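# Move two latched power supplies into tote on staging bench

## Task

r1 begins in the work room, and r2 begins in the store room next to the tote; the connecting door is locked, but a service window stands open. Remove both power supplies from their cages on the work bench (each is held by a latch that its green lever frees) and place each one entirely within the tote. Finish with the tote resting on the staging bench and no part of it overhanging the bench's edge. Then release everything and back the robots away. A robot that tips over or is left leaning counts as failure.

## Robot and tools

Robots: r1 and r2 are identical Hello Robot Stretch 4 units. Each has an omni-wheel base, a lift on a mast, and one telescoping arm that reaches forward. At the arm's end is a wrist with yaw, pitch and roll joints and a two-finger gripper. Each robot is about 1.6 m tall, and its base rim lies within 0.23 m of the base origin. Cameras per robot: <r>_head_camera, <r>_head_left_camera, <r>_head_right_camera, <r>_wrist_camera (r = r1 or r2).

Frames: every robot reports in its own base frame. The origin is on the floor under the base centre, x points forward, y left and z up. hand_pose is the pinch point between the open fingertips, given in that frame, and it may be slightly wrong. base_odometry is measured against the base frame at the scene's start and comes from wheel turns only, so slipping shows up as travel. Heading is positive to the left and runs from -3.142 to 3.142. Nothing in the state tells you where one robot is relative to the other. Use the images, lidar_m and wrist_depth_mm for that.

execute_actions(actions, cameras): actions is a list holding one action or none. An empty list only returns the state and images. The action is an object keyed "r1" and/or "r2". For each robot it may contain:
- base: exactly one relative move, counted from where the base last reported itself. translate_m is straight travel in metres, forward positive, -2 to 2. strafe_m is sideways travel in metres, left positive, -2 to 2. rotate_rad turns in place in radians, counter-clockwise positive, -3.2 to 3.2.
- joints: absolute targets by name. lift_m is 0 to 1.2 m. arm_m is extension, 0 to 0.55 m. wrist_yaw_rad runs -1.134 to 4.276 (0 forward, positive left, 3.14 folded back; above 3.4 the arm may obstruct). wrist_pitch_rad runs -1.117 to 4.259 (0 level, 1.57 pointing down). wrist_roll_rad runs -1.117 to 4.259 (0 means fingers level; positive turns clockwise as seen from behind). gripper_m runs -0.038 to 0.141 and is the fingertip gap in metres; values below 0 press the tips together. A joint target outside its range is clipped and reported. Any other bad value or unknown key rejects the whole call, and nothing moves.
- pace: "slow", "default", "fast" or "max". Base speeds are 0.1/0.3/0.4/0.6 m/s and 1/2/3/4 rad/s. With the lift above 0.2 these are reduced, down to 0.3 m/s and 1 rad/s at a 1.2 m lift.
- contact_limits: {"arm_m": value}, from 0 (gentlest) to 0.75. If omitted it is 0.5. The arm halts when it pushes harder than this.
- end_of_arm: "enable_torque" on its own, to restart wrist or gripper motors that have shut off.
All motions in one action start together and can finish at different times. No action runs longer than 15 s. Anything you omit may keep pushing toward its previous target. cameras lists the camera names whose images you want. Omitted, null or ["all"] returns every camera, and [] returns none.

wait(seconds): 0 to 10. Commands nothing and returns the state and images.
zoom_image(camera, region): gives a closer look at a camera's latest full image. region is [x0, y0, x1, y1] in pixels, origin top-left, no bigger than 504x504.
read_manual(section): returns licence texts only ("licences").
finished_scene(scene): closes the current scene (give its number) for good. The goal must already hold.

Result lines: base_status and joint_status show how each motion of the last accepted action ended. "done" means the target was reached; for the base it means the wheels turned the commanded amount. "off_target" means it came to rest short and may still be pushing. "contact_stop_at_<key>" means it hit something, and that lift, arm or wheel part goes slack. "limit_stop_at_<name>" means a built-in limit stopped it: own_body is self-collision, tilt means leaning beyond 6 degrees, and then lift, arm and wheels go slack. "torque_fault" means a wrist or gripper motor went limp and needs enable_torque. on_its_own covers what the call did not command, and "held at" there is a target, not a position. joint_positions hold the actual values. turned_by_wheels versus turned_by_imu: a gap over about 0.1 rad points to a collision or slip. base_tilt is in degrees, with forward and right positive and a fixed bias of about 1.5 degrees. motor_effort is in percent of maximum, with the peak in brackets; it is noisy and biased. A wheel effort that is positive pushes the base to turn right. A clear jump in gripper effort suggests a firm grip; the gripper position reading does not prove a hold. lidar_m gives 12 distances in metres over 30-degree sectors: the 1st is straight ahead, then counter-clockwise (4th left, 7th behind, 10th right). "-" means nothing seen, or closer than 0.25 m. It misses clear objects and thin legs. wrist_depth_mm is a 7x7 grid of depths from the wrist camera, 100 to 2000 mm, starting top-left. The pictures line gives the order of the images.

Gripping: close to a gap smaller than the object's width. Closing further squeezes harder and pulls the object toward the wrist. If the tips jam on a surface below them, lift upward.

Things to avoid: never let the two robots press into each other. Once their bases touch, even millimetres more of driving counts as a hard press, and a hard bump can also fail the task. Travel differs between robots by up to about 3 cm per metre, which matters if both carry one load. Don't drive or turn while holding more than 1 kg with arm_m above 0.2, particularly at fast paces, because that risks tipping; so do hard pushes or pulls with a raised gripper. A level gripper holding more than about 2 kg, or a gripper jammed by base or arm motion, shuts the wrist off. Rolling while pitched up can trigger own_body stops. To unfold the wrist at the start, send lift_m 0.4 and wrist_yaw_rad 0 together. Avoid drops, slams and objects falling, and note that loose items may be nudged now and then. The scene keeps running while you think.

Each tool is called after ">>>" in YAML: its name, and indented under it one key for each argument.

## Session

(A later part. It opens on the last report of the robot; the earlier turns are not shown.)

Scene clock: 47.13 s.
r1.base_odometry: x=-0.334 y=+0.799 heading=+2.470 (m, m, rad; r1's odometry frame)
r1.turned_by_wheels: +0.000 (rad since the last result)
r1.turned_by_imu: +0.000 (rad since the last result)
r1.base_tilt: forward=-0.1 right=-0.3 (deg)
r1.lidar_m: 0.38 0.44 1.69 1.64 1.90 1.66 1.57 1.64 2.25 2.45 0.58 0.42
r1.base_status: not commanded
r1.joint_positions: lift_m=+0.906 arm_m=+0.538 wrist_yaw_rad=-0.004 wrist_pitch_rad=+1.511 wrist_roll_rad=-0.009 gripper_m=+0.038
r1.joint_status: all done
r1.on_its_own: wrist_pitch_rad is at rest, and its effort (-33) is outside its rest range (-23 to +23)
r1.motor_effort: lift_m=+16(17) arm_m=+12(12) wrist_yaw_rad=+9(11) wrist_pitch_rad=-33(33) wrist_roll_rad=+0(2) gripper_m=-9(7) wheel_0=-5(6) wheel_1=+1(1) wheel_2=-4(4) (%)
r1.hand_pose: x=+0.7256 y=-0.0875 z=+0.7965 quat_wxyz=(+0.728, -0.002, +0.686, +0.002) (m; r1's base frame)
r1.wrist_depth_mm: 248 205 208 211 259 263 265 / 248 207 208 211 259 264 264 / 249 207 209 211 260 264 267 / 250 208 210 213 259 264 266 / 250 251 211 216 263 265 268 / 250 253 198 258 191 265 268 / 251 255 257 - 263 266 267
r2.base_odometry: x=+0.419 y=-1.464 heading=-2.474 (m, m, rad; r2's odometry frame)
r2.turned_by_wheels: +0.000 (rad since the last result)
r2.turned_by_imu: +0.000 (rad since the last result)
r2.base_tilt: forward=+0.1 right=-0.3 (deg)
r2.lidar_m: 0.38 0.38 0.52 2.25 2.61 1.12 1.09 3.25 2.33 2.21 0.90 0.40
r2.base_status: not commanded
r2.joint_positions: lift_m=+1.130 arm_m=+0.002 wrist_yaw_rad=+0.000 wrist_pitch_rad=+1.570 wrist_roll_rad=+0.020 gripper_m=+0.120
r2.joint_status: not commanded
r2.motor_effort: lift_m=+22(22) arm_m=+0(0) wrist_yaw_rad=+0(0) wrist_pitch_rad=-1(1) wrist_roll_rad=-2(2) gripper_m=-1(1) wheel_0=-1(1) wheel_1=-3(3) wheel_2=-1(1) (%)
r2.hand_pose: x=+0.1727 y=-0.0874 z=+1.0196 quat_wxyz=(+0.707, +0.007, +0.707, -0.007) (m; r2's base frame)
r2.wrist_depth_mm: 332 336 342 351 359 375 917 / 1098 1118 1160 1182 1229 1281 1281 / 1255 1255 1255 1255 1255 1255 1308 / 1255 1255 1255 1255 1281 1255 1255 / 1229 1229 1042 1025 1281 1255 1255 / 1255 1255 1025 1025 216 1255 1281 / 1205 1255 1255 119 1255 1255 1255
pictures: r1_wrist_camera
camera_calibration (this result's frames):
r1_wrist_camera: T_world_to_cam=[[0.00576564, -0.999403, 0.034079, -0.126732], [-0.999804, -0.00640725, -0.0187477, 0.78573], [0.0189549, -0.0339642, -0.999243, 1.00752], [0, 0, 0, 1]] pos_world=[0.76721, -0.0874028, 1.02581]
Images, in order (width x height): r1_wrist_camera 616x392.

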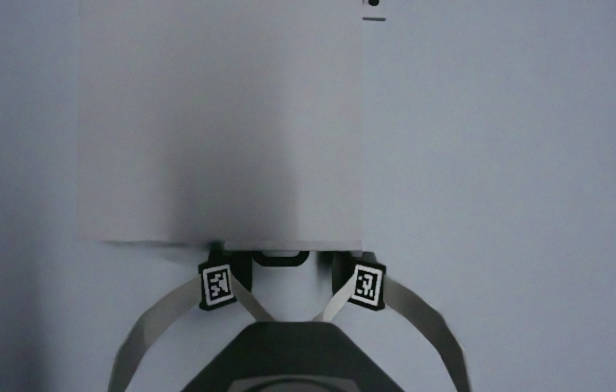

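>>> execute_actions:
  actions:
    - {"r1":{"joints":{"gripper_m":0.0,"lift_m":0.898}}}
  cameras: []

>>> execute_actions:
  actions:
    - {"r1":{"joints":{"gripper_m":-0.038,"lift_m":0.890}}}
  cameras: ["r1_wrist_camera"]

>>> execute_actions:
  actions:
    - {"r1":{"joints":{"arm_m":0.522},"pace":"slow"}}
  cameras: ["r1_wrist_camera"]

Scene clock: 48.50 s.
r1.base_odometry: x=-0.334 y=+0.799 heading=+2.470 (m, m, rad; r1's odometry frame)
r1.turned_by_wheels: +0.000 (rad since the last result)
r1.turned_by_imu: +0.000 (rad since the last result)
r1.base_tilt: forward=+0.0 right=-0.4 (deg)
r1.lidar_m: 0.39 0.41 1.68 1.63 1.85 1.65 1.58 1.65 2.26 2.45 0.59 0.42
r1.base_status: not commanded
r1.joint_positions: lift_m=+0.898 arm_m=+0.538 wrist_yaw_rad=-0.005 wrist_pitch_rad=+1.512 wrist_roll_rad=-0.009 gripper_m=+0.001
r1.joint_status: all done
r1.on_its_own: wrist_pitch_rad is at rest, and its effort (-37) is outside its rest range (-23 to +23)
r1.motor_effort: lift_m=+18(20) arm_m=+12(12) wrist_yaw_rad=+13(13) wrist_pitch_rad=-37(37) wrist_roll_rad=+0(1) gripper_m=-21(20) wheel_0=-3(4) wheel_1=+1(1) wheel_2=-4(4) (%)
r1.hand_pose: x=+0.7252 y=-0.0875 z=+0.7883 quat_wxyz=(+0.727, -0.002, +0.686, +0.001) (m; r1's base frame)
r1.wrist_depth_mm: 237 196 198 200 249 252 254 / 238 196 198 201 249 253 254 / 237 197 200 201 251 253 255 / 239 198 200 202 251 252 256 / 239 242 200 203 251 255 255 / 240 242 200 249 189 255 258 / 243 245 247 - 253 254 258
r2.base_odometry: x=+0.419 y=-1.464 heading=-2.474 (m, m, rad; r2's odometry frame)
r2.turned_by_wheels: +0.000 (rad since the last result)
r2.turned_by_imu: +0.000 (rad since the last result)
r2.base_tilt: forward=+0.1 right=-0.2 (deg)
r2.lidar_m: 0.37 0.40 0.52 2.24 2.58 1.16 1.08 3.26 2.30 2.23 0.90 0.40
r2.base_status: not commanded
r2.joint_positions: lift_m=+1.130 arm_m=+0.002 wrist_yaw_rad=+0.000 wrist_pitch_rad=+1.570 wrist_roll_rad=+0.020 gripper_m=+0.120
r2.joint_status: not commanded
r2.motor_effort: lift_m=+22(22) arm_m=-1(0) wrist_yaw_rad=+0(0) wrist_pitch_rad=-1(1) wrist_roll_rad=+0(0) gripper_m=+0(0) wheel_0=-1(1) wheel_1=-3(3) wheel_2=+0(0) (%)
r2.hand_pose: x=+0.1727 y=-0.0874 z=+1.0196 quat_wxyz=(+0.707, +0.007, +0.707, -0.007) (m; r2's base frame)
r2.wrist_depth_mm: 334 334 343 351 359 373 917 / 1098 1138 1160 1182 1205 1281 1281 / 1255 1255 1255 1255 1255 1281 1281 / 1229 1255 1229 1281 1281 1308 1255 / 1255 1229 1042 1042 1229 1281 1255 / 1255 1255 1025 1042 216 1229 1281 / 1229 1229 1255 119 1255 1255 1255
pictures: none
No camera images: the call's "cameras" was empty. Leave "cameras" out to get every camera's image.

Scene clock: 49.57 s.
r1.base_odometry: x=-0.334 y=+0.799 heading=+2.470 (m, m, rad; r1's odometry frame)
r1.turned_by_wheels: +0.000 (rad since the last result)
r1.turned_by_imu: +0.000 (rad since the last result)
r1.base_tilt: forward=-0.1 right=-0.4 (deg)
r1.lidar_m: 0.38 0.39 1.69 1.61 1.86 1.65 1.57 1.64 2.27 2.45 0.57 0.41
r1.base_status: not commanded
r1.joint_positions: lift_m=+0.890 arm_m=+0.538 wrist_yaw_rad=-0.005 wrist_pitch_rad=+1.513 wrist_roll_rad=-0.009 gripper_m=-0.037
r1.joint_status: all done
r1.on_its_own: wrist_yaw_rad is at rest, and its effort (+14) is outside its rest range (-13 to +13); wrist_pitch_rad is at rest, and its effort (-37) is outside its rest range (-23 to +23)
r1.motor_effort: lift_m=+20(21) arm_m=+12(12) wrist_yaw_rad=+14(14) wrist_pitch_rad=-37(39) wrist_roll_rad=-2(2) gripper_m=-28(26) wheel_0=-2(2) wheel_1=+1(1) wheel_2=-5(5) (%)
r1.hand_pose: x=+0.7251 y=-0.0875 z=+0.7802 quat_wxyz=(+0.727, -0.002, +0.686, +0.001) (m; r1's base frame)
r1.wrist_depth_mm: 228 187 189 191 240 242 245 / 229 186 190 191 240 242 246 / 229 189 191 192 241 243 247 / 231 189 191 193 243 244 247 / 232 234 191 195 243 246 247 / 232 166 190 239 181 246 247 / 235 236 239 - 245 248 250
r2.base_odometry: x=+0.419 y=-1.464 heading=-2.474 (m, m, rad; r2's odometry frame)
r2.turned_by_wheels: +0.000 (rad since the last result)
r2.turned_by_imu: +0.000 (rad since the last result)
r2.base_tilt: forward=+0.1 right=-0.2 (deg)
r2.lidar_m: 0.38 0.39 0.55 2.23 2.61 1.17 1.08 3.25 2.29 2.21 0.88 0.39
r2.base_status: not commanded
r2.joint_positions: lift_m=+1.130 arm_m=+0.002 wrist_yaw_rad=+0.000 wrist_pitch_rad=+1.570 wrist_roll_rad=+0.020 gripper_m=+0.120
r2.joint_status: not commanded
r2.motor_effort: lift_m=+22(22) arm_m=+0(1) wrist_yaw_rad=+0(0) wrist_pitch_rad=-1(1) wrist_roll_rad=+0(2) gripper_m=-1(0) wheel_0=-1(1) wheel_1=-3(3) wheel_2=+0(0) (%)
r2.hand_pose: x=+0.1727 y=-0.0874 z=+1.0196 quat_wxyz=(+0.707, +0.007, +0.707, -0.007) (m; r2's base frame)
r2.wrist_depth_mm: 332 336 342 351 364 375 917 / 1098 1138 1182 1182 1229 1281 1255 / 1229 1229 1255 1255 1281 1255 1281 / 1255 1255 1255 1255 1281 1255 1255 / 1229 1255 1042 1025 1281 1229 1255 / 1205 1229 1025 1025 216 1255 1255 / 1255 1229 1229 120 1255 1255 1255
pictures: r1_wrist_camera
camera_calibration (this result's frames):
r1_wrist_camera: T_world_to_cam=[[0.00473571, -0.999408, 0.0340634, -0.125432], [-0.999838, -0.00532304, -0.0171724, 0.783775], [0.0173435, -0.0339765, -0.999272, 0.992464], [0, 0, 0, 1]] pos_world=[0.767029, -0.0874656, 1.00947]
Images, in order (width x height): r1_wrist_camera 616x392.

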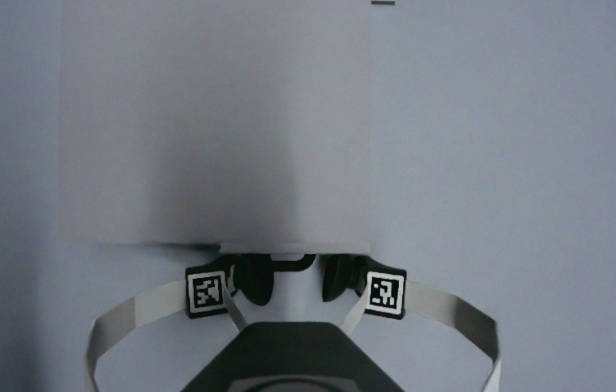

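Scene clock: 50.70 s.
r1.base_odometry: x=-0.334 y=+0.799 heading=+2.470 (m, m, rad; r1's odometry frame)
r1.turned_by_wheels: +0.000 (rad since the last result)
r1.turned_by_imu: +0.001 (rad since the last result)
r1.base_tilt: forward=+0.0 right=-0.4 (deg)
r1.lidar_m: 0.36 0.41 1.69 1.64 1.90 1.66 1.58 1.66 2.26 2.46 0.58 0.40
r1.base_status: not commanded
r1.joint_positions: lift_m=+0.890 arm_m=+0.524 wrist_yaw_rad=+0.003 wrist_pitch_rad=+1.489 wrist_roll_rad=-0.009 gripper_m=-0.037
r1.joint_status: all done
r1.on_its_own: wrist_pitch_rad is at rest, and its effort (+31) is outside its rest range (-23 to +23)
r1.motor_effort: lift_m=+22(22) arm_m=-13(15) wrist_yaw_rad=-10(13) wrist_pitch_rad=+31(38) wrist_roll_rad=+0(2) gripper_m=-29(29) wheel_0=-2(2) wheel_1=+1(1) wheel_2=+1(5) (%)
r1.hand_pose: x=+0.7190 y=-0.0873 z=+0.7805 quat_wxyz=(+0.735, -0.005, +0.678, +0.004) (m; r1's base frame)
r1.wrist_depth_mm: 232 193 195 196 245 248 251 / 234 192 194 196 245 249 249 / 234 192 195 196 245 247 249 / 234 191 193 196 244 247 250 / 233 236 194 197 245 248 250 / 233 164 195 240 182 246 248 / 232 235 237 - 245 245 249
r2.base_odometry: x=+0.419 y=-1.464 heading=-2.474 (m, m, rad; r2's odometry frame)
r2.turned_by_wheels: +0.000 (rad since the last result)
r2.turned_by_imu: +0.000 (rad since the last result)
r2.base_tilt: forward=+0.1 right=-0.2 (deg)
r2.lidar_m: 0.37 0.39 0.55 2.24 2.60 1.16 1.09 3.23 2.35 2.22 0.89 0.40
r2.base_status: not commanded
r2.joint_positions: lift_m=+1.130 arm_m=+0.002 wrist_yaw_rad=+0.000 wrist_pitch_rad=+1.570 wrist_roll_rad=+0.020 gripper_m=+0.120
r2.joint_status: not commanded
r2.motor_effort: lift_m=+22(22) arm_m=+0(1) wrist_yaw_rad=+0(0) wrist_pitch_rad=+0(1) wrist_roll_rad=-1(2) gripper_m=-1(1) wheel_0=-1(1) wheel_1=-3(3) wheel_2=+0(0) (%)
r2.hand_pose: x=+0.1727 y=-0.0874 z=+1.0196 quat_wxyz=(+0.707, +0.007, +0.707, -0.007) (m; r2's base frame)
r2.wrist_depth_mm: 334 336 343 351 362 373 917 / 1098 1160 1160 1160 1229 1281 1281 / 1255 1255 1255 1281 1255 1255 1281 / 1229 1255 1255 1281 1281 1281 1255 / 1229 1255 1042 1042 1255 1255 1281 / 1229 1229 1025 1025 216 1281 1281 / 1255 1229 1255 119 1255 1255 1255
pictures: r1_wrist_camera
camera_calibration (this result's frames):
r1_wrist_camera: T_world_to_cam=[[0.0125222, -0.999334, 0.0342872, -0.131013], [-0.999068, -0.013921, -0.0408667, 0.794898], [0.0413168, -0.0337435, -0.998576, 0.975104], [0, 0, 0, 1]] pos_world=[0.755509, -0.0869566, 1.01069]
Images, in order (width x height): r1_wrist_camera 616x392.

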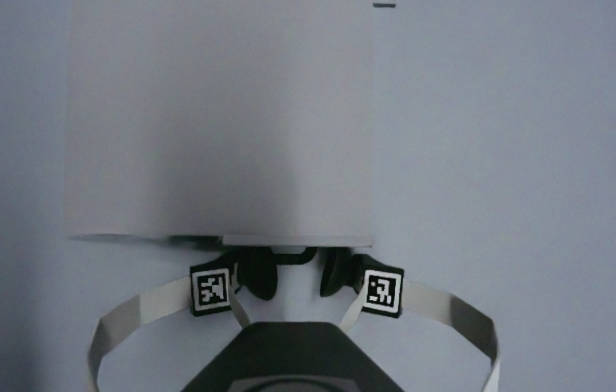

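>>> execute_actions:
  actions:
    - {"r1":{"joints":{"arm_m":0.517,"lift_m":0.888},"pace":"slow"}}
  cameras: ["r1_wrist_camera"]

Scene clock: 51.53 s.
r1.base_odometry: x=-0.334 y=+0.799 heading=+2.470 (m, m, rad; r1's odometry frame)
r1.turned_by_wheels: +0.000 (rad since the last result)
r1.turned_by_imu: +0.000 (rad since the last result)
r1.base_tilt: forward=-0.1 right=-0.4 (deg)
r1.lidar_m: 0.38 0.40 1.69 1.65 1.87 1.65 1.56 1.65 2.28 2.47 0.56 0.41
r1.base_status: not commanded
r1.joint_positions: lift_m=+0.888 arm_m=+0.519 wrist_yaw_rad=+0.000 wrist_pitch_rad=+1.500 wrist_roll_rad=-0.010 gripper_m=-0.037
r1.joint_status: all done
r1.motor_effort: lift_m=+21(22) arm_m=-9(14) wrist_yaw_rad=-1(13) wrist_pitch_rad=-2(36) wrist_roll_rad=-2(3) gripper_m=-20(31) wheel_0=-2(2) wheel_1=+1(1) wheel_2=-1(1) (%)
r1.hand_pose: x=+0.7097 y=-0.0874 z=+0.7784 quat_wxyz=(+0.732, -0.004, +0.682, +0.003) (m; r1's base frame)
r1.wrist_depth_mm: 232 191 193 195 243 246 249 / 233 191 194 195 245 246 248 / 233 190 194 195 244 245 250 / 233 191 194 195 245 247 250 / 234 237 238 211 245 246 249 / 233 236 183 203 174 247 248 / 234 236 238 - 245 247 250
r2.base_odometry: x=+0.419 y=-1.464 heading=-2.474 (m, m, rad; r2's odometry frame)
r2.turned_by_wheels: +0.000 (rad since the last result)
r2.turned_by_imu: +0.000 (rad since the last result)
r2.base_tilt: forward=+0.1 right=-0.2 (deg)
r2.lidar_m: 0.37 0.39 0.54 2.25 2.62 1.15 1.10 3.25 2.28 2.22 0.89 0.40
r2.base_status: not commanded
r2.joint_positions: lift_m=+1.130 arm_m=+0.002 wrist_yaw_rad=+0.000 wrist_pitch_rad=+1.570 wrist_roll_rad=+0.020 gripper_m=+0.120
r2.joint_status: not commanded
r2.motor_effort: lift_m=+22(22) arm_m=-1(0) wrist_yaw_rad=+0(0) wrist_pitch_rad=-1(1) wrist_roll_rad=-1(0) gripper_m=-1(1) wheel_0=-1(1) wheel_1=-3(3) wheel_2=+0(0) (%)
r2.hand_pose: x=+0.1727 y=-0.0874 z=+1.0196 quat_wxyz=(+0.707, +0.007, +0.707, -0.007) (m; r2's base frame)
r2.wrist_depth_mm: 332 334 345 351 362 375 904 / 1098 1118 1160 1160 1229 1281 1255 / 1255 1255 1281 1281 1281 1255 1281 / 1229 1255 1255 1255 1281 1255 1229 / 1229 1255 1042 1042 1281 1255 1281 / 1229 1229 1042 1025 216 1255 1255 / 1229 1229 1229 119 1229 1255 1255
pictures: r1_wrist_camera
camera_calibration (this result's frames):
r1_wrist_camera: T_world_to_cam=[[0.00966548, -0.999368, 0.0342018, -0.128816], [-0.999507, -0.010677, -0.0295158, 0.777326], [0.0298624, -0.0338997, -0.998979, 0.981785], [0, 0, 0, 1]] pos_world=[0.748869, -0.0871534, 1.00813]
Images, in order (width x height): r1_wrist_camera 616x392.

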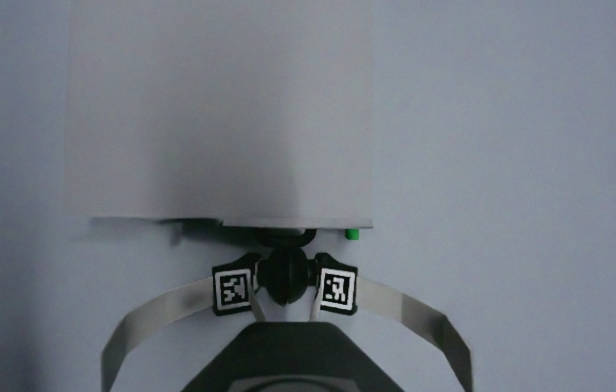

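>>> execute_actions:
  actions:
    - {"r1":{"base":{"strafe_m":-0.006},"joints":{"arm_m":0.34,"lift_m":0.906,"gripper_m":0.062},"pace":"fast"}}
  cameras: []

>>> execute_actions:
  actions:
    - {"r1":{"joints":{"wrist_pitch_rad":0.9,"lift_m":0.848}}}
  cameras: ["r1_wrist_camera"]

Scene clock: 55.70 s.
r1.base_odometry: x=-0.330 y=+0.804 heading=+2.470 (m, m, rad; r1's odometry frame)
r1.turned_by_wheels: +0.000 (rad since the last result)
r1.turned_by_imu: +0.000 (rad since the last result)
r1.base_tilt: forward=+0.0 right=-0.3 (deg)
r1.lidar_m: 0.38 0.43 1.71 1.66 1.86 1.69 1.56 1.65 2.25 2.46 0.59 0.42
r1.base_status: done
r1.joint_positions: lift_m=+0.906 arm_m=+0.342 wrist_yaw_rad=+0.000 wrist_pitch_rad=+1.500 wrist_roll_rad=-0.010 gripper_m=+0.062
r1.joint_status: all done
r1.motor_effort: lift_m=+23(24) arm_m=-9(8) wrist_yaw_rad=-2(2) wrist_pitch_rad=-2(2) wrist_roll_rad=-2(1) gripper_m=-3(20) wheel_0=+1(6) wheel_1=-1(2) wheel_2=+0(1) (%)
r1.hand_pose: x=+0.5327 y=-0.0874 z=+0.7962 quat_wxyz=(+0.732, -0.003, +0.682, +0.003) (m; r1's base frame)
r1.wrist_depth_mm: 252 253 256 259 262 266 266 / 251 254 258 259 263 266 268 / 251 255 256 259 262 264 267 / 252 253 258 259 262 265 267 / 252 253 256 259 263 265 268 / 253 253 254 259 198 266 267 / 252 253 256 - 264 266 268
r2.base_odometry: x=+0.419 y=-1.464 heading=-2.474 (m, m, rad; r2's odometry frame)
r2.turned_by_wheels: +0.000 (rad since the last result)
r2.turned_by_imu: +0.001 (rad since the last result)
r2.base_tilt: forward=+0.1 right=-0.2 (deg)
r2.lidar_m: 0.38 0.39 0.55 2.26 2.61 1.17 1.07 3.21 2.30 2.22 0.89 0.39
r2.base_status: not commanded
r2.joint_positions: lift_m=+1.130 arm_m=+0.002 wrist_yaw_rad=+0.000 wrist_pitch_rad=+1.570 wrist_roll_rad=+0.020 gripper_m=+0.120
r2.joint_status: not commanded
r2.motor_effort: lift_m=+22(22) arm_m=-1(0) wrist_yaw_rad=+0(0) wrist_pitch_rad=-1(0) wrist_roll_rad=+0(0) gripper_m=-1(1) wheel_0=-1(1) wheel_1=-3(3) wheel_2=+0(0) (%)
r2.hand_pose: x=+0.1727 y=-0.0874 z=+1.0196 quat_wxyz=(+0.707, +0.007, +0.707, -0.007) (m; r2's base frame)
r2.wrist_depth_mm: 332 334 342 353 362 375 917 / 1098 1118 1160 1160 1229 1281 1281 / 1229 1255 1255 1255 1255 1281 1281 / 1229 1255 1229 1255 1255 1281 1281 / 1229 1255 1042 1042 1255 1281 1255 / 1229 1229 1042 1025 216 1255 1255 / 1229 1205 1255 119 1255 1281 1255
pictures: none
No camera images: the call's "cameras" was empty. Leave "cameras" out to get every camera's image.

Scene clock: 56.87 s.
r1.base_odometry: x=-0.330 y=+0.804 heading=+2.470 (m, m, rad; r1's odometry frame)
r1.turned_by_wheels: +0.000 (rad since the last result)
r1.turned_by_imu: +0.000 (rad since the last result)
r1.base_tilt: forward=+0.0 right=-0.4 (deg)
r1.lidar_m: 0.38 0.42 1.68 1.62 1.86 1.64 1.57 1.65 2.26 2.45 0.55 0.44
r1.base_status: not commanded
r1.joint_positions: lift_m=+0.848 arm_m=+0.342 wrist_yaw_rad=+0.000 wrist_pitch_rad=+0.902 wrist_roll_rad=-0.010 gripper_m=+0.062
r1.joint_status: all done
r1.motor_effort: lift_m=+17(20) arm_m=-9(9) wrist_yaw_rad=-2(1) wrist_pitch_rad=-5(7) wrist_roll_rad=-2(1) gripper_m=-2(1) wheel_0=+1(2) wheel_1=-1(1) wheel_2=+0(0) (%)
r1.hand_pose: x=+0.6913 y=-0.0874 z=+0.8002 quat_wxyz=(+0.900, -0.004, +0.436, +0.002) (m; r1's base frame)
r1.wrist_depth_mm: 1661 399 340 357 433 449 462 / 1397 340 296 304 379 389 399 / 324 266 263 271 334 342 349 / 283 274 249 251 301 306 310 / 257 263 262 268 272 276 279 / 236 237 233 244 199 251 254 / 218 221 225 - 233 232 235
r2.base_odometry: x=+0.419 y=-1.464 heading=-2.474 (m, m, rad; r2's odometry frame)
r2.turned_by_wheels: +0.000 (rad since the last result)
r2.turned_by_imu: +0.000 (rad since the last result)
r2.base_tilt: forward=+0.1 right=-0.2 (deg)
r2.lidar_m: 0.37 0.39 0.51 2.28 2.59 1.17 1.09 3.21 2.32 2.22 0.89 0.40
r2.base_status: not commanded
r2.joint_positions: lift_m=+1.130 arm_m=+0.002 wrist_yaw_rad=+0.000 wrist_pitch_rad=+1.570 wrist_roll_rad=+0.020 gripper_m=+0.120
r2.joint_status: not commanded
r2.motor_effort: lift_m=+22(22) arm_m=-1(1) wrist_yaw_rad=+0(0) wrist_pitch_rad=-1(1) wrist_roll_rad=-1(1) gripper_m=+0(1) wheel_0=-1(1) wheel_1=-3(3) wheel_2=+0(0) (%)
r2.hand_pose: x=+0.1727 y=-0.0874 z=+1.0196 quat_wxyz=(+0.707, +0.007, +0.707, -0.007) (m; r2's base frame)
r2.wrist_depth_mm: 334 336 343 351 362 375 917 / 1098 1138 1160 1160 1255 1281 1255 / 1255 1255 1255 1281 1255 1255 1281 / 1229 1229 1255 1255 1281 1281 1255 / 1229 1255 1042 1025 1281 1255 1281 / 1229 1229 1025 1042 215 1281 1255 / 1229 1229 1229 119 1255 1281 1255
pictures: r1_wrist_camera
camera_calibration (this result's frames):
r1_wrist_camera: T_world_to_cam=[[-0.0110176, -0.999368, 0.0337951, -0.114732], [-0.809063, -0.0109516, -0.58762, 1.07447], [0.587619, -0.0338165, -0.808431, 0.466045], [0, 0, 0, 1]] pos_world=[0.59419, -0.0871326, 1.01202]
Images, in order (width x height): r1_wrist_camera 616x392.

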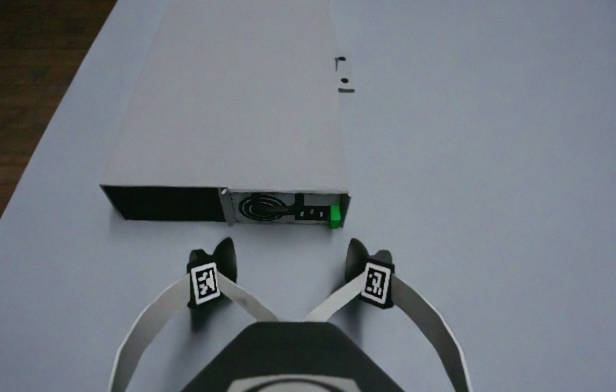

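>>> zoom_image:
  camera: "r1_wrist_camera"
  region: [200,170,400,290]

Region (200, 170, 400, 290) of r1_wrist_camera's 616x392 image, scaled by 2.520; it fills the top 302 rows of this view, and the rest is white.

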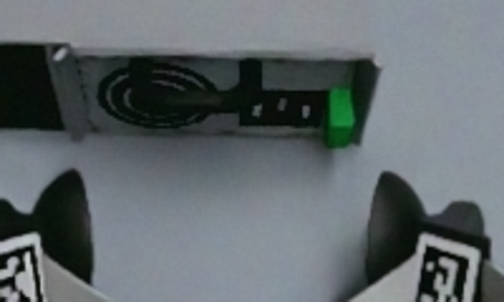

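>>> execute_actions:
  actions:
    - {"r1":{"joints":{"arm_m":0.373},"pace":"slow","contact_limits":{"arm_m":0.1}}}
  cameras: ["r1_wrist_camera"]

>>> zoom_image:
  camera: "r1_wrist_camera"
  region: [190,200,400,310]

Scene clock: 58.93 s.
r1.base_odometry: x=-0.330 y=+0.804 heading=+2.470 (m, m, rad; r1's odometry frame)
r1.turned_by_wheels: +0.000 (rad since the last result)
r1.turned_by_imu: +0.000 (rad since the last result)
r1.base_tilt: forward=-0.1 right=-0.4 (deg)
r1.lidar_m: 0.39 0.41 1.71 1.65 1.87 1.67 1.56 1.66 2.25 2.46 0.58 0.41
r1.base_status: not commanded
r1.joint_positions: lift_m=+0.848 arm_m=+0.371 wrist_yaw_rad=-0.001 wrist_pitch_rad=+0.902 wrist_roll_rad=-0.010 gripper_m=+0.062
r1.joint_status: all done
r1.motor_effort: lift_m=+17(17) arm_m=+9(10) wrist_yaw_rad=+1(0) wrist_pitch_rad=-7(7) wrist_roll_rad=-2(1) gripper_m=-2(3) wheel_0=+1(2) wheel_1=-1(1) wheel_2=+0(0) (%)
r1.contact_limits: arm_m 0.1
r1.hand_pose: x=+0.7210 y=-0.0876 z=+0.8001 quat_wxyz=(+0.900, -0.004, +0.436, +0.002) (m; r1's base frame)
r1.wrist_depth_mm: 1618 399 340 355 433 452 459 / 1430 342 297 303 379 389 399 / 324 264 264 268 338 342 347 / 281 233 236 240 301 306 312 / 256 258 233 242 271 276 278 / 236 237 198 243 198 253 255 / 218 220 225 - 232 231 235
r2.base_odometry: x=+0.419 y=-1.464 heading=-2.474 (m, m, rad; r2's odometry frame)
r2.turned_by_wheels: +0.000 (rad since the last result)
r2.turned_by_imu: +0.001 (rad since the last result)
r2.base_tilt: forward=+0.1 right=-0.1 (deg)
r2.lidar_m: 0.38 0.41 0.55 2.25 2.60 1.16 1.10 3.24 2.34 2.22 0.89 0.39
r2.base_status: not commanded
r2.joint_positions: lift_m=+1.130 arm_m=+0.002 wrist_yaw_rad=+0.000 wrist_pitch_rad=+1.570 wrist_roll_rad=+0.020 gripper_m=+0.120
r2.joint_status: not commanded
r2.motor_effort: lift_m=+22(22) arm_m=-1(0) wrist_yaw_rad=+0(0) wrist_pitch_rad=-1(1) wrist_roll_rad=+0(1) gripper_m=+0(1) wheel_0=-1(1) wheel_1=-3(3) wheel_2=+0(0) (%)
r2.hand_pose: x=+0.1727 y=-0.0874 z=+1.0196 quat_wxyz=(+0.707, +0.007, +0.707, -0.007) (m; r2's base frame)
r2.wrist_depth_mm: 332 336 343 351 359 375 904 / 1098 1138 1182 1160 1229 1281 1308 / 1255 1255 1255 1255 1281 1255 1255 / 1255 1229 1229 1255 1255 1255 1255 / 1255 1255 1042 1025 1255 1281 1255 / 1229 1229 1025 1042 216 1255 1281 / 1229 1229 1229 119 1255 1229 1255
pictures: r1_wrist_camera
camera_calibration (this result's frames):
r1_wrist_camera: T_world_to_cam=[[-0.0120215, -0.999356, 0.0337978, -0.113862], [-0.809208, -0.0101326, -0.587435, 1.09849], [0.587399, -0.0344113, -0.808565, 0.44877], [0, 0, 0, 1]] pos_world=[0.623934, -0.0872154, 1.012]
Images, in order (width x height): r1_wrist_camera 616x392.

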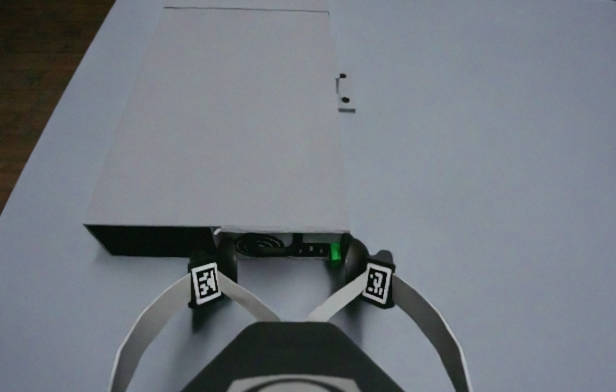

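Region (190, 200, 400, 310) of r1_wrist_camera's 616x392 image, scaled by 2.400; it fills the top 264 rows of this view, and the rest is white.

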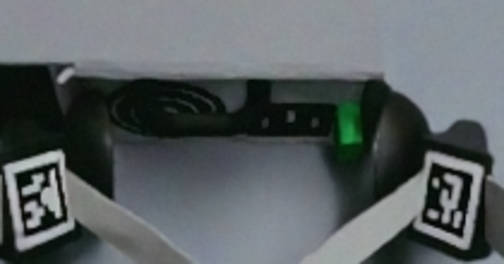

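>>> execute_actions:
  actions:
    - {"r1":{"base":{"strafe_m":0.008},"joints":{"gripper_m":0.038,"arm_m":0.376},"pace":"slow"}}
  cameras: []

>>> execute_actions:
  actions:
    - {"r1":{"joints":{"arm_m":0.384},"pace":"slow"}}
  cameras: ["r1_wrist_camera"]

>>> zoom_image:
  camera: "r1_wrist_camera"
  region: [190,200,400,310]

Scene clock: 60.73 s.
r1.base_odometry: x=-0.335 y=+0.798 heading=+2.469 (m, m, rad; r1's odometry frame)
r1.turned_by_wheels: -0.001 (rad since the last result)
r1.turned_by_imu: +0.000 (rad since the last result)
r1.base_tilt: forward=-0.1 right=-0.3 (deg)
r1.lidar_m: 0.38 0.44 1.68 1.64 1.90 1.65 1.58 1.64 2.26 2.46 0.57 0.42
r1.base_status: done
r1.joint_positions: lift_m=+0.848 arm_m=+0.374 wrist_yaw_rad=-0.005 wrist_pitch_rad=+0.905 wrist_roll_rad=-0.009 gripper_m=+0.038
r1.joint_status: all done
r1.motor_effort: lift_m=+17(17) arm_m=+10(12) wrist_yaw_rad=+13(30) wrist_pitch_rad=-15(21) wrist_roll_rad=-2(4) gripper_m=-8(8) wheel_0=-4(9) wheel_1=+0(1) wheel_2=-4(6) (%)
r1.hand_pose: x=+0.7230 y=-0.0883 z=+0.7996 quat_wxyz=(+0.899, -0.003, +0.437, +0.000) (m; r1's base frame)
r1.wrist_depth_mm: 1576 399 338 345 430 442 452 / 1397 338 294 300 375 389 394 / 320 265 262 267 334 342 347 / 281 234 236 239 301 303 310 / 254 257 235 236 273 276 278 / 235 236 195 242 198 252 254 / 217 217 224 - 231 230 233
r2.base_odometry: x=+0.419 y=-1.464 heading=-2.474 (m, m, rad; r2's odometry frame)
r2.turned_by_wheels: +0.000 (rad since the last result)
r2.turned_by_imu: +0.000 (rad since the last result)
r2.base_tilt: forward=+0.1 right=-0.2 (deg)
r2.lidar_m: 0.38 0.40 0.53 2.23 2.59 1.16 1.09 3.26 2.34 2.22 0.87 0.39
r2.base_status: not commanded
r2.joint_positions: lift_m=+1.130 arm_m=+0.002 wrist_yaw_rad=+0.000 wrist_pitch_rad=+1.570 wrist_roll_rad=+0.020 gripper_m=+0.120
r2.joint_status: not commanded
r2.motor_effort: lift_m=+22(22) arm_m=+0(0) wrist_yaw_rad=+0(0) wrist_pitch_rad=+0(0) wrist_roll_rad=+1(0) gripper_m=-1(1) wheel_0=-1(1) wheel_1=-3(3) wheel_2=+0(0) (%)
r2.hand_pose: x=+0.1727 y=-0.0874 z=+1.0196 quat_wxyz=(+0.707, +0.007, +0.707, -0.007) (m; r2's base frame)
r2.wrist_depth_mm: 334 336 342 349 359 373 917 / 1098 1138 1160 1182 1229 1281 1255 / 1255 1229 1255 1255 1281 1281 1281 / 1229 1255 1255 1281 1255 1255 1255 / 1229 1255 1042 1025 1255 1281 1255 / 1229 1255 1025 1042 216 1255 1281 / 1229 1255 1229 119 1255 1255 1255
pictures: none
No camera images: the call's "cameras" was empty. Leave "cameras" out to get every camera's image.

Scene clock: 61.60 s.
r1.base_odometry: x=-0.335 y=+0.798 heading=+2.469 (m, m, rad; r1's odometry frame)
r1.turned_by_wheels: +0.000 (rad since the last result)
r1.turned_by_imu: +0.000 (rad since the last result)
r1.base_tilt: forward=-0.1 right=-0.3 (deg)
r1.lidar_m: 0.39 0.43 1.70 1.64 1.87 1.66 1.57 1.66 2.23 2.46 0.58 0.42
r1.base_status: not commanded
r1.joint_positions: lift_m=+0.848 arm_m=+0.381 wrist_yaw_rad=-0.010 wrist_pitch_rad=+0.915 wrist_roll_rad=-0.010 gripper_m=+0.038
r1.joint_status: all done
r1.on_its_own: wrist_yaw_rad is at rest, and its effort (+26) is outside its rest range (-13 to +13); wrist_pitch_rad is at rest, and its effort (-43) is outside its rest range (-23 to +23)
r1.motor_effort: lift_m=+17(17) arm_m=+15(18) wrist_yaw_rad=+26(26) wrist_pitch_rad=-43(42) wrist_roll_rad=+0(4) gripper_m=-3(6) wheel_0=-3(4) wheel_1=+1(1) wheel_2=-8(8) (%)
r1.hand_pose: x=+0.7274 y=-0.0891 z=+0.7979 quat_wxyz=(+0.897, -0.002, +0.442, -0.002) (m; r1's base frame)
r1.wrist_depth_mm: 1537 389 329 343 421 436 445 / 1336 332 290 296 373 377 389 / 314 260 257 264 329 334 342 / 281 229 234 236 297 303 306 / 253 251 221 232 267 274 274 / 233 235 198 243 196 250 254 / 216 216 223 - 230 229 233
r2.base_odometry: x=+0.419 y=-1.464 heading=-2.474 (m, m, rad; r2's odometry frame)
r2.turned_by_wheels: +0.000 (rad since the last result)
r2.turned_by_imu: +0.000 (rad since the last result)
r2.base_tilt: forward=+0.1 right=-0.1 (deg)
r2.lidar_m: 0.39 0.38 0.53 2.25 2.61 1.12 1.09 3.24 2.32 2.20 0.88 0.38
r2.base_status: not commanded
r2.joint_positions: lift_m=+1.130 arm_m=+0.002 wrist_yaw_rad=+0.000 wrist_pitch_rad=+1.570 wrist_roll_rad=+0.020 gripper_m=+0.120
r2.joint_status: not commanded
r2.motor_effort: lift_m=+22(22) arm_m=-1(0) wrist_yaw_rad=+0(0) wrist_pitch_rad=-1(1) wrist_roll_rad=+0(0) gripper_m=+0(0) wheel_0=-1(1) wheel_1=-3(3) wheel_2=+0(0) (%)
r2.hand_pose: x=+0.1727 y=-0.0874 z=+1.0196 quat_wxyz=(+0.707, +0.007, +0.707, -0.007) (m; r2's base frame)
r2.wrist_depth_mm: 332 334 342 351 364 375 917 / 1118 1138 1160 1182 1205 1308 1281 / 1255 1229 1255 1255 1255 1281 1255 / 1229 1255 1229 1255 1281 1281 1255 / 1229 1255 1042 1025 1255 1255 1281 / 1229 1205 1025 1025 216 1255 1281 / 1229 1255 1229 119 1255 1255 1281
pictures: r1_wrist_camera
camera_calibration (this result's frames):
r1_wrist_camera: T_world_to_cam=[[-0.0202574, -0.99922, 0.0339079, -0.109306], [-0.816574, -0.00303349, -0.577233, 1.10016], [0.576886, -0.0393815, -0.815875, 0.456201], [0, 0, 0, 1]] pos_world=[0.632975, -0.0879179, 1.01096]
Images, in order (width x height): r1_wrist_camera 616x392.

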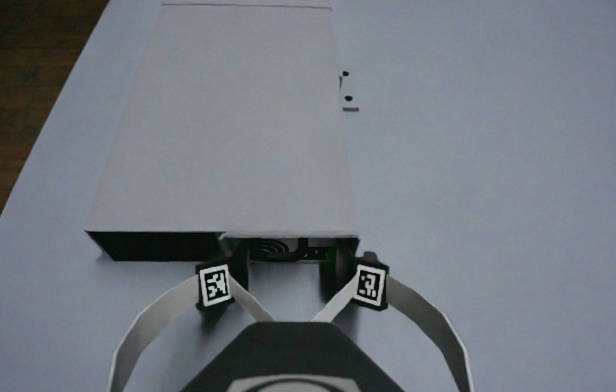

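Region (190, 200, 400, 310) of r1_wrist_camera's 616x392 image, scaled by 2.400; it fills the top 264 rows of this view, and the rest is white.

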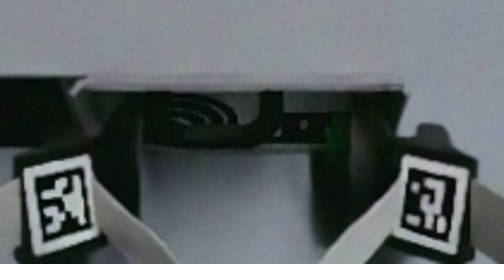

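>>> execute_actions:
  actions:
    - {"r1":{"joints":{"gripper_m":0.0,"lift_m":0.844}}}
  cameras: ["r1_wrist_camera"]

>>> zoom_image:
  camera: "r1_wrist_camera"
  region: [190,200,400,310]

Scene clock: 62.90 s.
r1.base_odometry: x=-0.335 y=+0.798 heading=+2.470 (m, m, rad; r1's odometry frame)
r1.turned_by_wheels: +0.000 (rad since the last result)
r1.turned_by_imu: +0.000 (rad since the last result)
r1.base_tilt: forward=-0.1 right=-0.4 (deg)
r1.lidar_m: 0.38 0.43 1.69 1.64 1.88 1.67 1.59 1.65 2.25 2.47 0.59 0.40
r1.base_status: not commanded
r1.joint_positions: lift_m=+0.844 arm_m=+0.382 wrist_yaw_rad=-0.005 wrist_pitch_rad=+0.911 wrist_roll_rad=-0.010 gripper_m=+0.001
r1.joint_status: all done
r1.on_its_own: wrist_pitch_rad is at rest, and its effort (-33) is outside its rest range (-23 to +23)
r1.motor_effort: lift_m=+18(18) arm_m=+11(15) wrist_yaw_rad=+12(28) wrist_pitch_rad=-33(43) wrist_roll_rad=-1(1) gripper_m=-22(21) wheel_0=-1(3) wheel_1=+2(2) wheel_2=-6(8) (%)
r1.hand_pose: x=+0.7294 y=-0.0882 z=+0.7944 quat_wxyz=(+0.898, -0.003, +0.440, +0.000) (m; r1's base frame)
r1.wrist_depth_mm: 1537 377 320 330 413 424 436 / 1366 324 281 286 362 370 382 / 309 251 251 255 322 327 334 / 273 223 226 231 289 294 300 / 248 246 214 219 263 267 268 / 228 224 202 236 190 245 245 / 211 212 218 - 224 225 227
r2.base_odometry: x=+0.419 y=-1.464 heading=-2.474 (m, m, rad; r2's odometry frame)
r2.turned_by_wheels: +0.000 (rad since the last result)
r2.turned_by_imu: +0.000 (rad since the last result)
r2.base_tilt: forward=+0.1 right=-0.2 (deg)
r2.lidar_m: 0.37 0.39 0.54 2.26 2.63 1.14 1.09 3.24 2.33 2.21 0.90 0.42
r2.base_status: not commanded
r2.joint_positions: lift_m=+1.130 arm_m=+0.002 wrist_yaw_rad=+0.000 wrist_pitch_rad=+1.570 wrist_roll_rad=+0.020 gripper_m=+0.120
r2.joint_status: not commanded
r2.motor_effort: lift_m=+22(22) arm_m=+0(0) wrist_yaw_rad=+0(0) wrist_pitch_rad=-1(0) wrist_roll_rad=+1(0) gripper_m=-2(1) wheel_0=-1(1) wheel_1=-3(3) wheel_2=+0(0) (%)
r2.hand_pose: x=+0.1727 y=-0.0874 z=+1.0196 quat_wxyz=(+0.707, +0.007, +0.707, -0.007) (m; r2's base frame)
r2.wrist_depth_mm: 334 336 342 351 362 375 917 / 1098 1138 1160 1160 1229 1255 1281 / 1255 1255 1255 1255 1281 1255 1281 / 1229 1229 1255 1255 1281 1281 1281 / 1229 1255 1025 1025 1255 1281 1281 / 1229 1229 1025 1042 216 1255 1255 / 1229 1229 1255 119 1229 1255 1255
pictures: r1_wrist_camera
camera_calibration (this result's frames):
r1_wrist_camera: T_world_to_cam=[[-0.0151626, -0.999305, 0.034039, -0.112105], [-0.814388, -0.0074088, -0.580273, 1.10027], [0.580122, -0.0365194, -0.81371, 0.448458], [0, 0, 0, 1]] pos_world=[0.634188, -0.0874976, 1.00719]
Images, in order (width x height): r1_wrist_camera 616x392.

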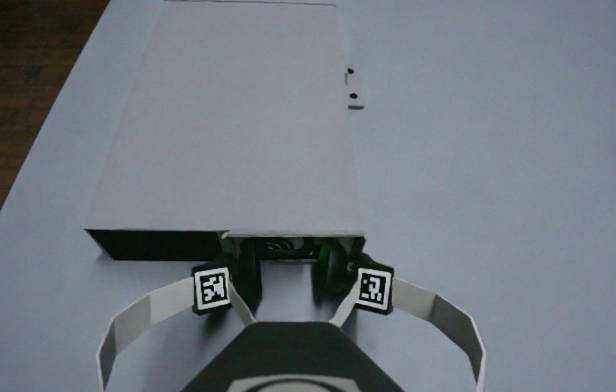

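Region (190, 200, 400, 310) of r1_wrist_camera's 616x392 image, scaled by 2.400; it fills the top 264 rows of this view, and the rest is white.

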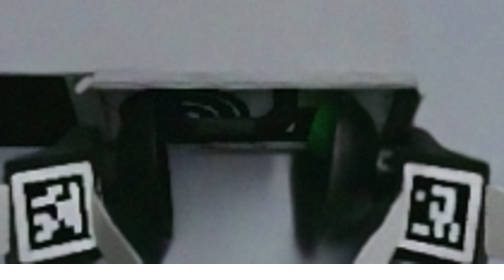

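>>> execute_actions:
  actions:
    - {"r1":{"joints":{"gripper_m":-0.038,"lift_m":0.838,"arm_m":0.387}}}
  cameras: ["r1_wrist_camera"]

>>> zoom_image:
  camera: "r1_wrist_camera"
  region: [190,200,400,310]

Scene clock: 64.07 s.
r1.base_odometry: x=-0.335 y=+0.798 heading=+2.470 (m, m, rad; r1's odometry frame)
r1.turned_by_wheels: +0.000 (rad since the last result)
r1.turned_by_imu: +0.000 (rad since the last result)
r1.base_tilt: forward=+0.0 right=-0.4 (deg)
r1.lidar_m: 0.38 0.41 1.69 1.65 1.88 1.67 1.58 1.64 2.26 2.43 0.59 0.41
r1.base_status: not commanded
r1.joint_positions: lift_m=+0.838 arm_m=+0.385 wrist_yaw_rad=-0.002 wrist_pitch_rad=+0.909 wrist_roll_rad=-0.010 gripper_m=-0.037
r1.joint_status: all done
r1.on_its_own: wrist_pitch_rad is at rest, and its effort (-26) is outside its rest range (-23 to +23)
r1.motor_effort: lift_m=+21(20) arm_m=+9(12) wrist_yaw_rad=+5(18) wrist_pitch_rad=-26(44) wrist_roll_rad=+0(2) gripper_m=-30(31) wheel_0=-1(2) wheel_1=+1(2) wheel_2=-4(6) (%)
r1.hand_pose: x=+0.7334 y=-0.0878 z=+0.7886 quat_wxyz=(+0.898, -0.004, +0.439, +0.001) (m; r1's base frame)
r1.wrist_depth_mm: 1537 370 307 317 399 410 424 / 1336 281 270 277 351 359 368 / 293 243 241 246 312 319 329 / 264 215 218 221 281 286 289 / 240 239 208 218 252 258 262 / 221 166 196 229 180 234 238 / 206 207 212 - 220 218 220
r2.base_odometry: x=+0.419 y=-1.464 heading=-2.474 (m, m, rad; r2's odometry frame)
r2.turned_by_wheels: +0.000 (rad since the last result)
r2.turned_by_imu: +0.000 (rad since the last result)
r2.base_tilt: forward=+0.2 right=-0.2 (deg)
r2.lidar_m: 0.34 0.39 0.54 2.24 2.61 1.17 1.10 3.24 2.33 2.23 0.90 0.40
r2.base_status: not commanded
r2.joint_positions: lift_m=+1.130 arm_m=+0.002 wrist_yaw_rad=+0.000 wrist_pitch_rad=+1.570 wrist_roll_rad=+0.020 gripper_m=+0.120
r2.joint_status: not commanded
r2.motor_effort: lift_m=+22(22) arm_m=-1(1) wrist_yaw_rad=+0(0) wrist_pitch_rad=-1(1) wrist_roll_rad=+0(2) gripper_m=-1(1) wheel_0=-1(1) wheel_1=-3(2) wheel_2=+0(0) (%)
r2.hand_pose: x=+0.1727 y=-0.0874 z=+1.0196 quat_wxyz=(+0.707, +0.007, +0.707, -0.007) (m; r2's base frame)
r2.wrist_depth_mm: 332 336 342 351 362 370 931 / 1098 1118 1182 1160 1205 1281 1308 / 1255 1229 1229 1255 1255 1255 1281 / 1229 1255 1255 1255 1281 1255 1281 / 1229 1255 1042 1025 1255 1255 1255 / 1229 1229 1025 1025 216 1255 1281 / 1229 1205 1255 119 1255 1255 1255
pictures: r1_wrist_camera
camera_calibration (this result's frames):
r1_wrist_camera: T_world_to_cam=[[-0.0128382, -0.999331, 0.0342495, -0.113349], [-0.813302, -0.0094901, -0.581764, 1.10028], [0.5817, -0.035324, -0.812636, 0.439487], [0, 0, 0, 1]] pos_world=[0.637758, -0.0873068, 1.00113]
Images, in order (width x height): r1_wrist_camera 616x392.

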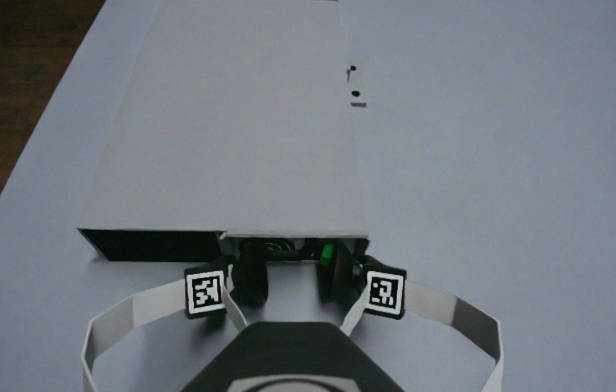

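Region (190, 200, 400, 310) of r1_wrist_camera's 616x392 image, scaled by 2.400; it fills the top 264 rows of this view, and the rest is white.

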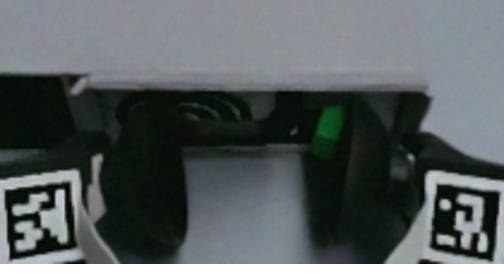

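>>> execute_actions:
  actions:
    - {"r1":{"joints":{"arm_m":0.375,"lift_m":0.834},"pace":"slow"}}
  cameras: ["r1_wrist_camera"]

>>> zoom_image:
  camera: "r1_wrist_camera"
  region: [190,200,400,310]

Scene clock: 65.17 s.
r1.base_odometry: x=-0.335 y=+0.798 heading=+2.470 (m, m, rad; r1's odometry frame)
r1.turned_by_wheels: +0.000 (rad since the last result)
r1.turned_by_imu: +0.000 (rad since the last result)
r1.base_tilt: forward=+0.0 right=-0.4 (deg)
r1.lidar_m: 0.38 0.42 1.70 1.65 1.86 1.63 1.57 1.66 2.24 2.47 0.58 0.41
r1.base_status: not commanded
r1.joint_positions: lift_m=+0.834 arm_m=+0.377 wrist_yaw_rad=+0.001 wrist_pitch_rad=+0.899 wrist_roll_rad=-0.010 gripper_m=-0.037
r1.joint_status: all done
r1.motor_effort: lift_m=+20(20) arm_m=-12(10) wrist_yaw_rad=-4(9) wrist_pitch_rad=+1(27) wrist_roll_rad=-1(0) gripper_m=-31(32) wheel_0=-3(3) wheel_1=+0(1) wheel_2=+0(4) (%)
r1.hand_pose: x=+0.7275 y=-0.0873 z=+0.7864 quat_wxyz=(+0.901, -0.005, +0.435, +0.003) (m; r1's base frame)
r1.wrist_depth_mm: 1618 377 312 324 410 418 433 / 1366 320 274 281 353 370 377 / 303 245 244 248 315 322 327 / 267 216 219 224 281 286 293 / 243 242 224 224 256 260 263 / 221 163 195 228 182 233 237 / 204 207 211 - 219 217 220
r2.base_odometry: x=+0.419 y=-1.464 heading=-2.474 (m, m, rad; r2's odometry frame)
r2.turned_by_wheels: +0.000 (rad since the last result)
r2.turned_by_imu: +0.000 (rad since the last result)
r2.base_tilt: forward=+0.1 right=-0.2 (deg)
r2.lidar_m: 0.37 0.40 0.54 2.27 2.61 1.15 1.07 3.24 2.32 2.22 0.89 0.40
r2.base_status: not commanded
r2.joint_positions: lift_m=+1.130 arm_m=+0.002 wrist_yaw_rad=+0.000 wrist_pitch_rad=+1.570 wrist_roll_rad=+0.020 gripper_m=+0.120
r2.joint_status: not commanded
r2.motor_effort: lift_m=+22(22) arm_m=+0(0) wrist_yaw_rad=+0(0) wrist_pitch_rad=-1(1) wrist_roll_rad=+0(1) gripper_m=+0(2) wheel_0=-1(1) wheel_1=-3(3) wheel_2=+0(0) (%)
r2.hand_pose: x=+0.1727 y=-0.0874 z=+1.0196 quat_wxyz=(+0.707, +0.007, +0.707, -0.007) (m; r2's base frame)
r2.wrist_depth_mm: 332 334 343 351 364 375 917 / 1118 1138 1160 1160 1205 1255 1281 / 1229 1255 1255 1255 1281 1281 1281 / 1229 1255 1255 1255 1281 1281 1281 / 1229 1255 1025 1042 1281 1255 1281 / 1255 1255 1025 1042 216 1255 1255 / 1229 1229 1229 119 1229 1255 1255
pictures: r1_wrist_camera
camera_calibration (this result's frames):
r1_wrist_camera: T_world_to_cam=[[-0.0100023, -0.999367, 0.0341434, -0.114769], [-0.80747, -0.0120684, -0.589785, 1.09614], [0.589823, -0.033469, -0.806838, 0.430839], [0, 0, 0, 1]] pos_world=[0.629836, -0.0870475, 0.998025]
Images, in order (width x height): r1_wrist_camera 616x392.

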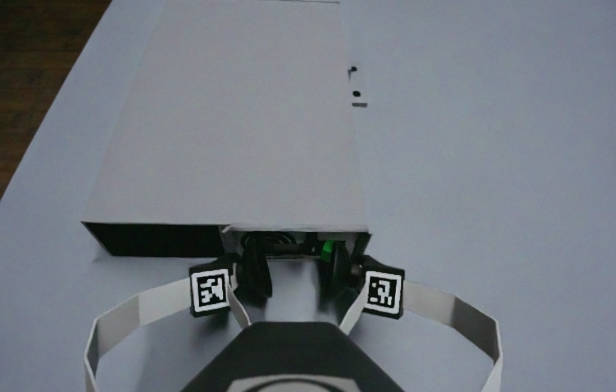

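Region (190, 200, 400, 310) of r1_wrist_camera's 616x392 image, scaled by 2.400; it fills the top 264 rows of this view, and the rest is white.

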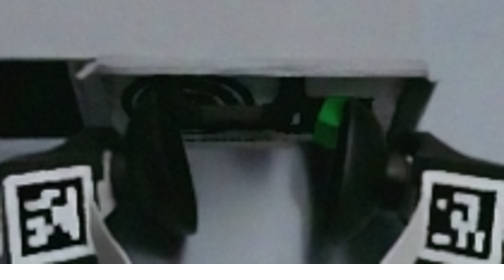

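>>> execute_actions:
  actions:
    - {"r1":{"joints":{"arm_m":0.370,"lift_m":0.830},"pace":"slow"}}
  cameras: ["r1_wrist_camera"]

>>> zoom_image:
  camera: "r1_wrist_camera"
  region: [190,200,400,310]

Scene clock: 66.07 s.
r1.base_odometry: x=-0.335 y=+0.798 heading=+2.470 (m, m, rad; r1's odometry frame)
r1.turned_by_wheels: +0.000 (rad since the last result)
r1.turned_by_imu: +0.000 (rad since the last result)
r1.base_tilt: forward=+0.0 right=-0.4 (deg)
r1.lidar_m: 0.39 0.41 1.70 1.64 1.89 1.66 1.58 1.66 2.28 2.47 0.61 0.40
r1.base_status: not commanded
r1.joint_positions: lift_m=+0.830 arm_m=+0.372 wrist_yaw_rad=+0.000 wrist_pitch_rad=+0.903 wrist_roll_rad=-0.010 gripper_m=-0.037
r1.joint_status: all done
r1.motor_effort: lift_m=+20(19) arm_m=-9(14) wrist_yaw_rad=+0(8) wrist_pitch_rad=-8(23) wrist_roll_rad=+0(1) gripper_m=-19(31) wheel_0=-1(3) wheel_1=+1(1) wheel_2=-1(2) (%)
r1.hand_pose: x=+0.7211 y=-0.0875 z=+0.7818 quat_wxyz=(+0.900, -0.005, +0.436, +0.002) (m; r1's base frame)
r1.wrist_depth_mm: 1576 370 306 315 402 410 424 / 1366 279 271 273 347 362 368 / 290 239 238 243 309 315 322 / 259 215 218 218 276 285 286 / 236 240 240 210 250 256 258 / 216 216 181 198 174 232 235 / 202 201 208 - 214 213 216
r2.base_odometry: x=+0.419 y=-1.464 heading=-2.474 (m, m, rad; r2's odometry frame)
r2.turned_by_wheels: +0.000 (rad since the last result)
r2.turned_by_imu: +0.000 (rad since the last result)
r2.base_tilt: forward=+0.1 right=-0.2 (deg)
r2.lidar_m: 0.37 0.39 0.55 2.27 2.61 1.16 1.07 3.25 2.32 2.21 0.86 0.38
r2.base_status: not commanded
r2.joint_positions: lift_m=+1.130 arm_m=+0.002 wrist_yaw_rad=+0.000 wrist_pitch_rad=+1.570 wrist_roll_rad=+0.020 gripper_m=+0.120
r2.joint_status: not commanded
r2.motor_effort: lift_m=+22(22) arm_m=+0(0) wrist_yaw_rad=+0(0) wrist_pitch_rad=+0(1) wrist_roll_rad=-1(0) gripper_m=+0(1) wheel_0=-1(1) wheel_1=-3(3) wheel_2=+0(0) (%)
r2.hand_pose: x=+0.1727 y=-0.0874 z=+1.0196 quat_wxyz=(+0.707, +0.007, +0.707, -0.007) (m; r2's base frame)
r2.wrist_depth_mm: 332 334 342 351 364 373 917 / 1098 1138 1160 1160 1205 1281 1281 / 1229 1255 1255 1255 1255 1255 1281 / 1255 1229 1255 1255 1281 1255 1281 / 1255 1229 1042 1025 1229 1281 1281 / 1229 1229 1025 1025 215 1255 1255 / 1229 1229 1229 119 1229 1255 1255
pictures: r1_wrist_camera
camera_calibration (this result's frames):
r1_wrist_camera: T_world_to_cam=[[-0.0111876, -0.999354, 0.0341506, -0.114051], [-0.809567, -0.0109938, -0.586924, 1.08758], [0.586921, -0.0342135, -0.808921, 0.434523], [0, 0, 0, 1]] pos_world=[0.62416, -0.0871539, 0.993715]
Images, in order (width x height): r1_wrist_camera 616x392.

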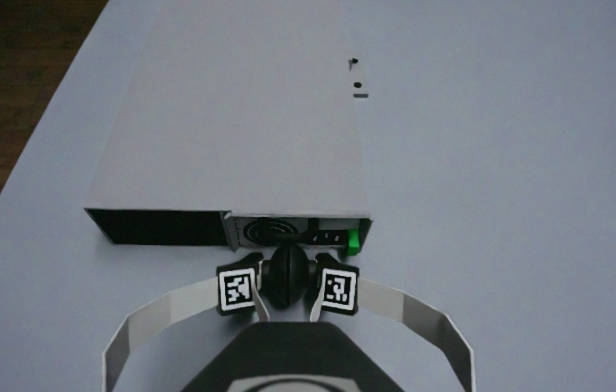

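Region (190, 200, 400, 310) of r1_wrist_camera's 616x392 image, scaled by 2.400; it fills the top 264 rows of this view, and the rest is white.

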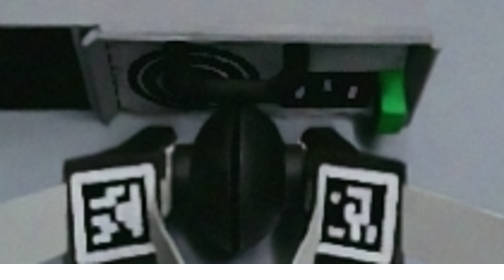

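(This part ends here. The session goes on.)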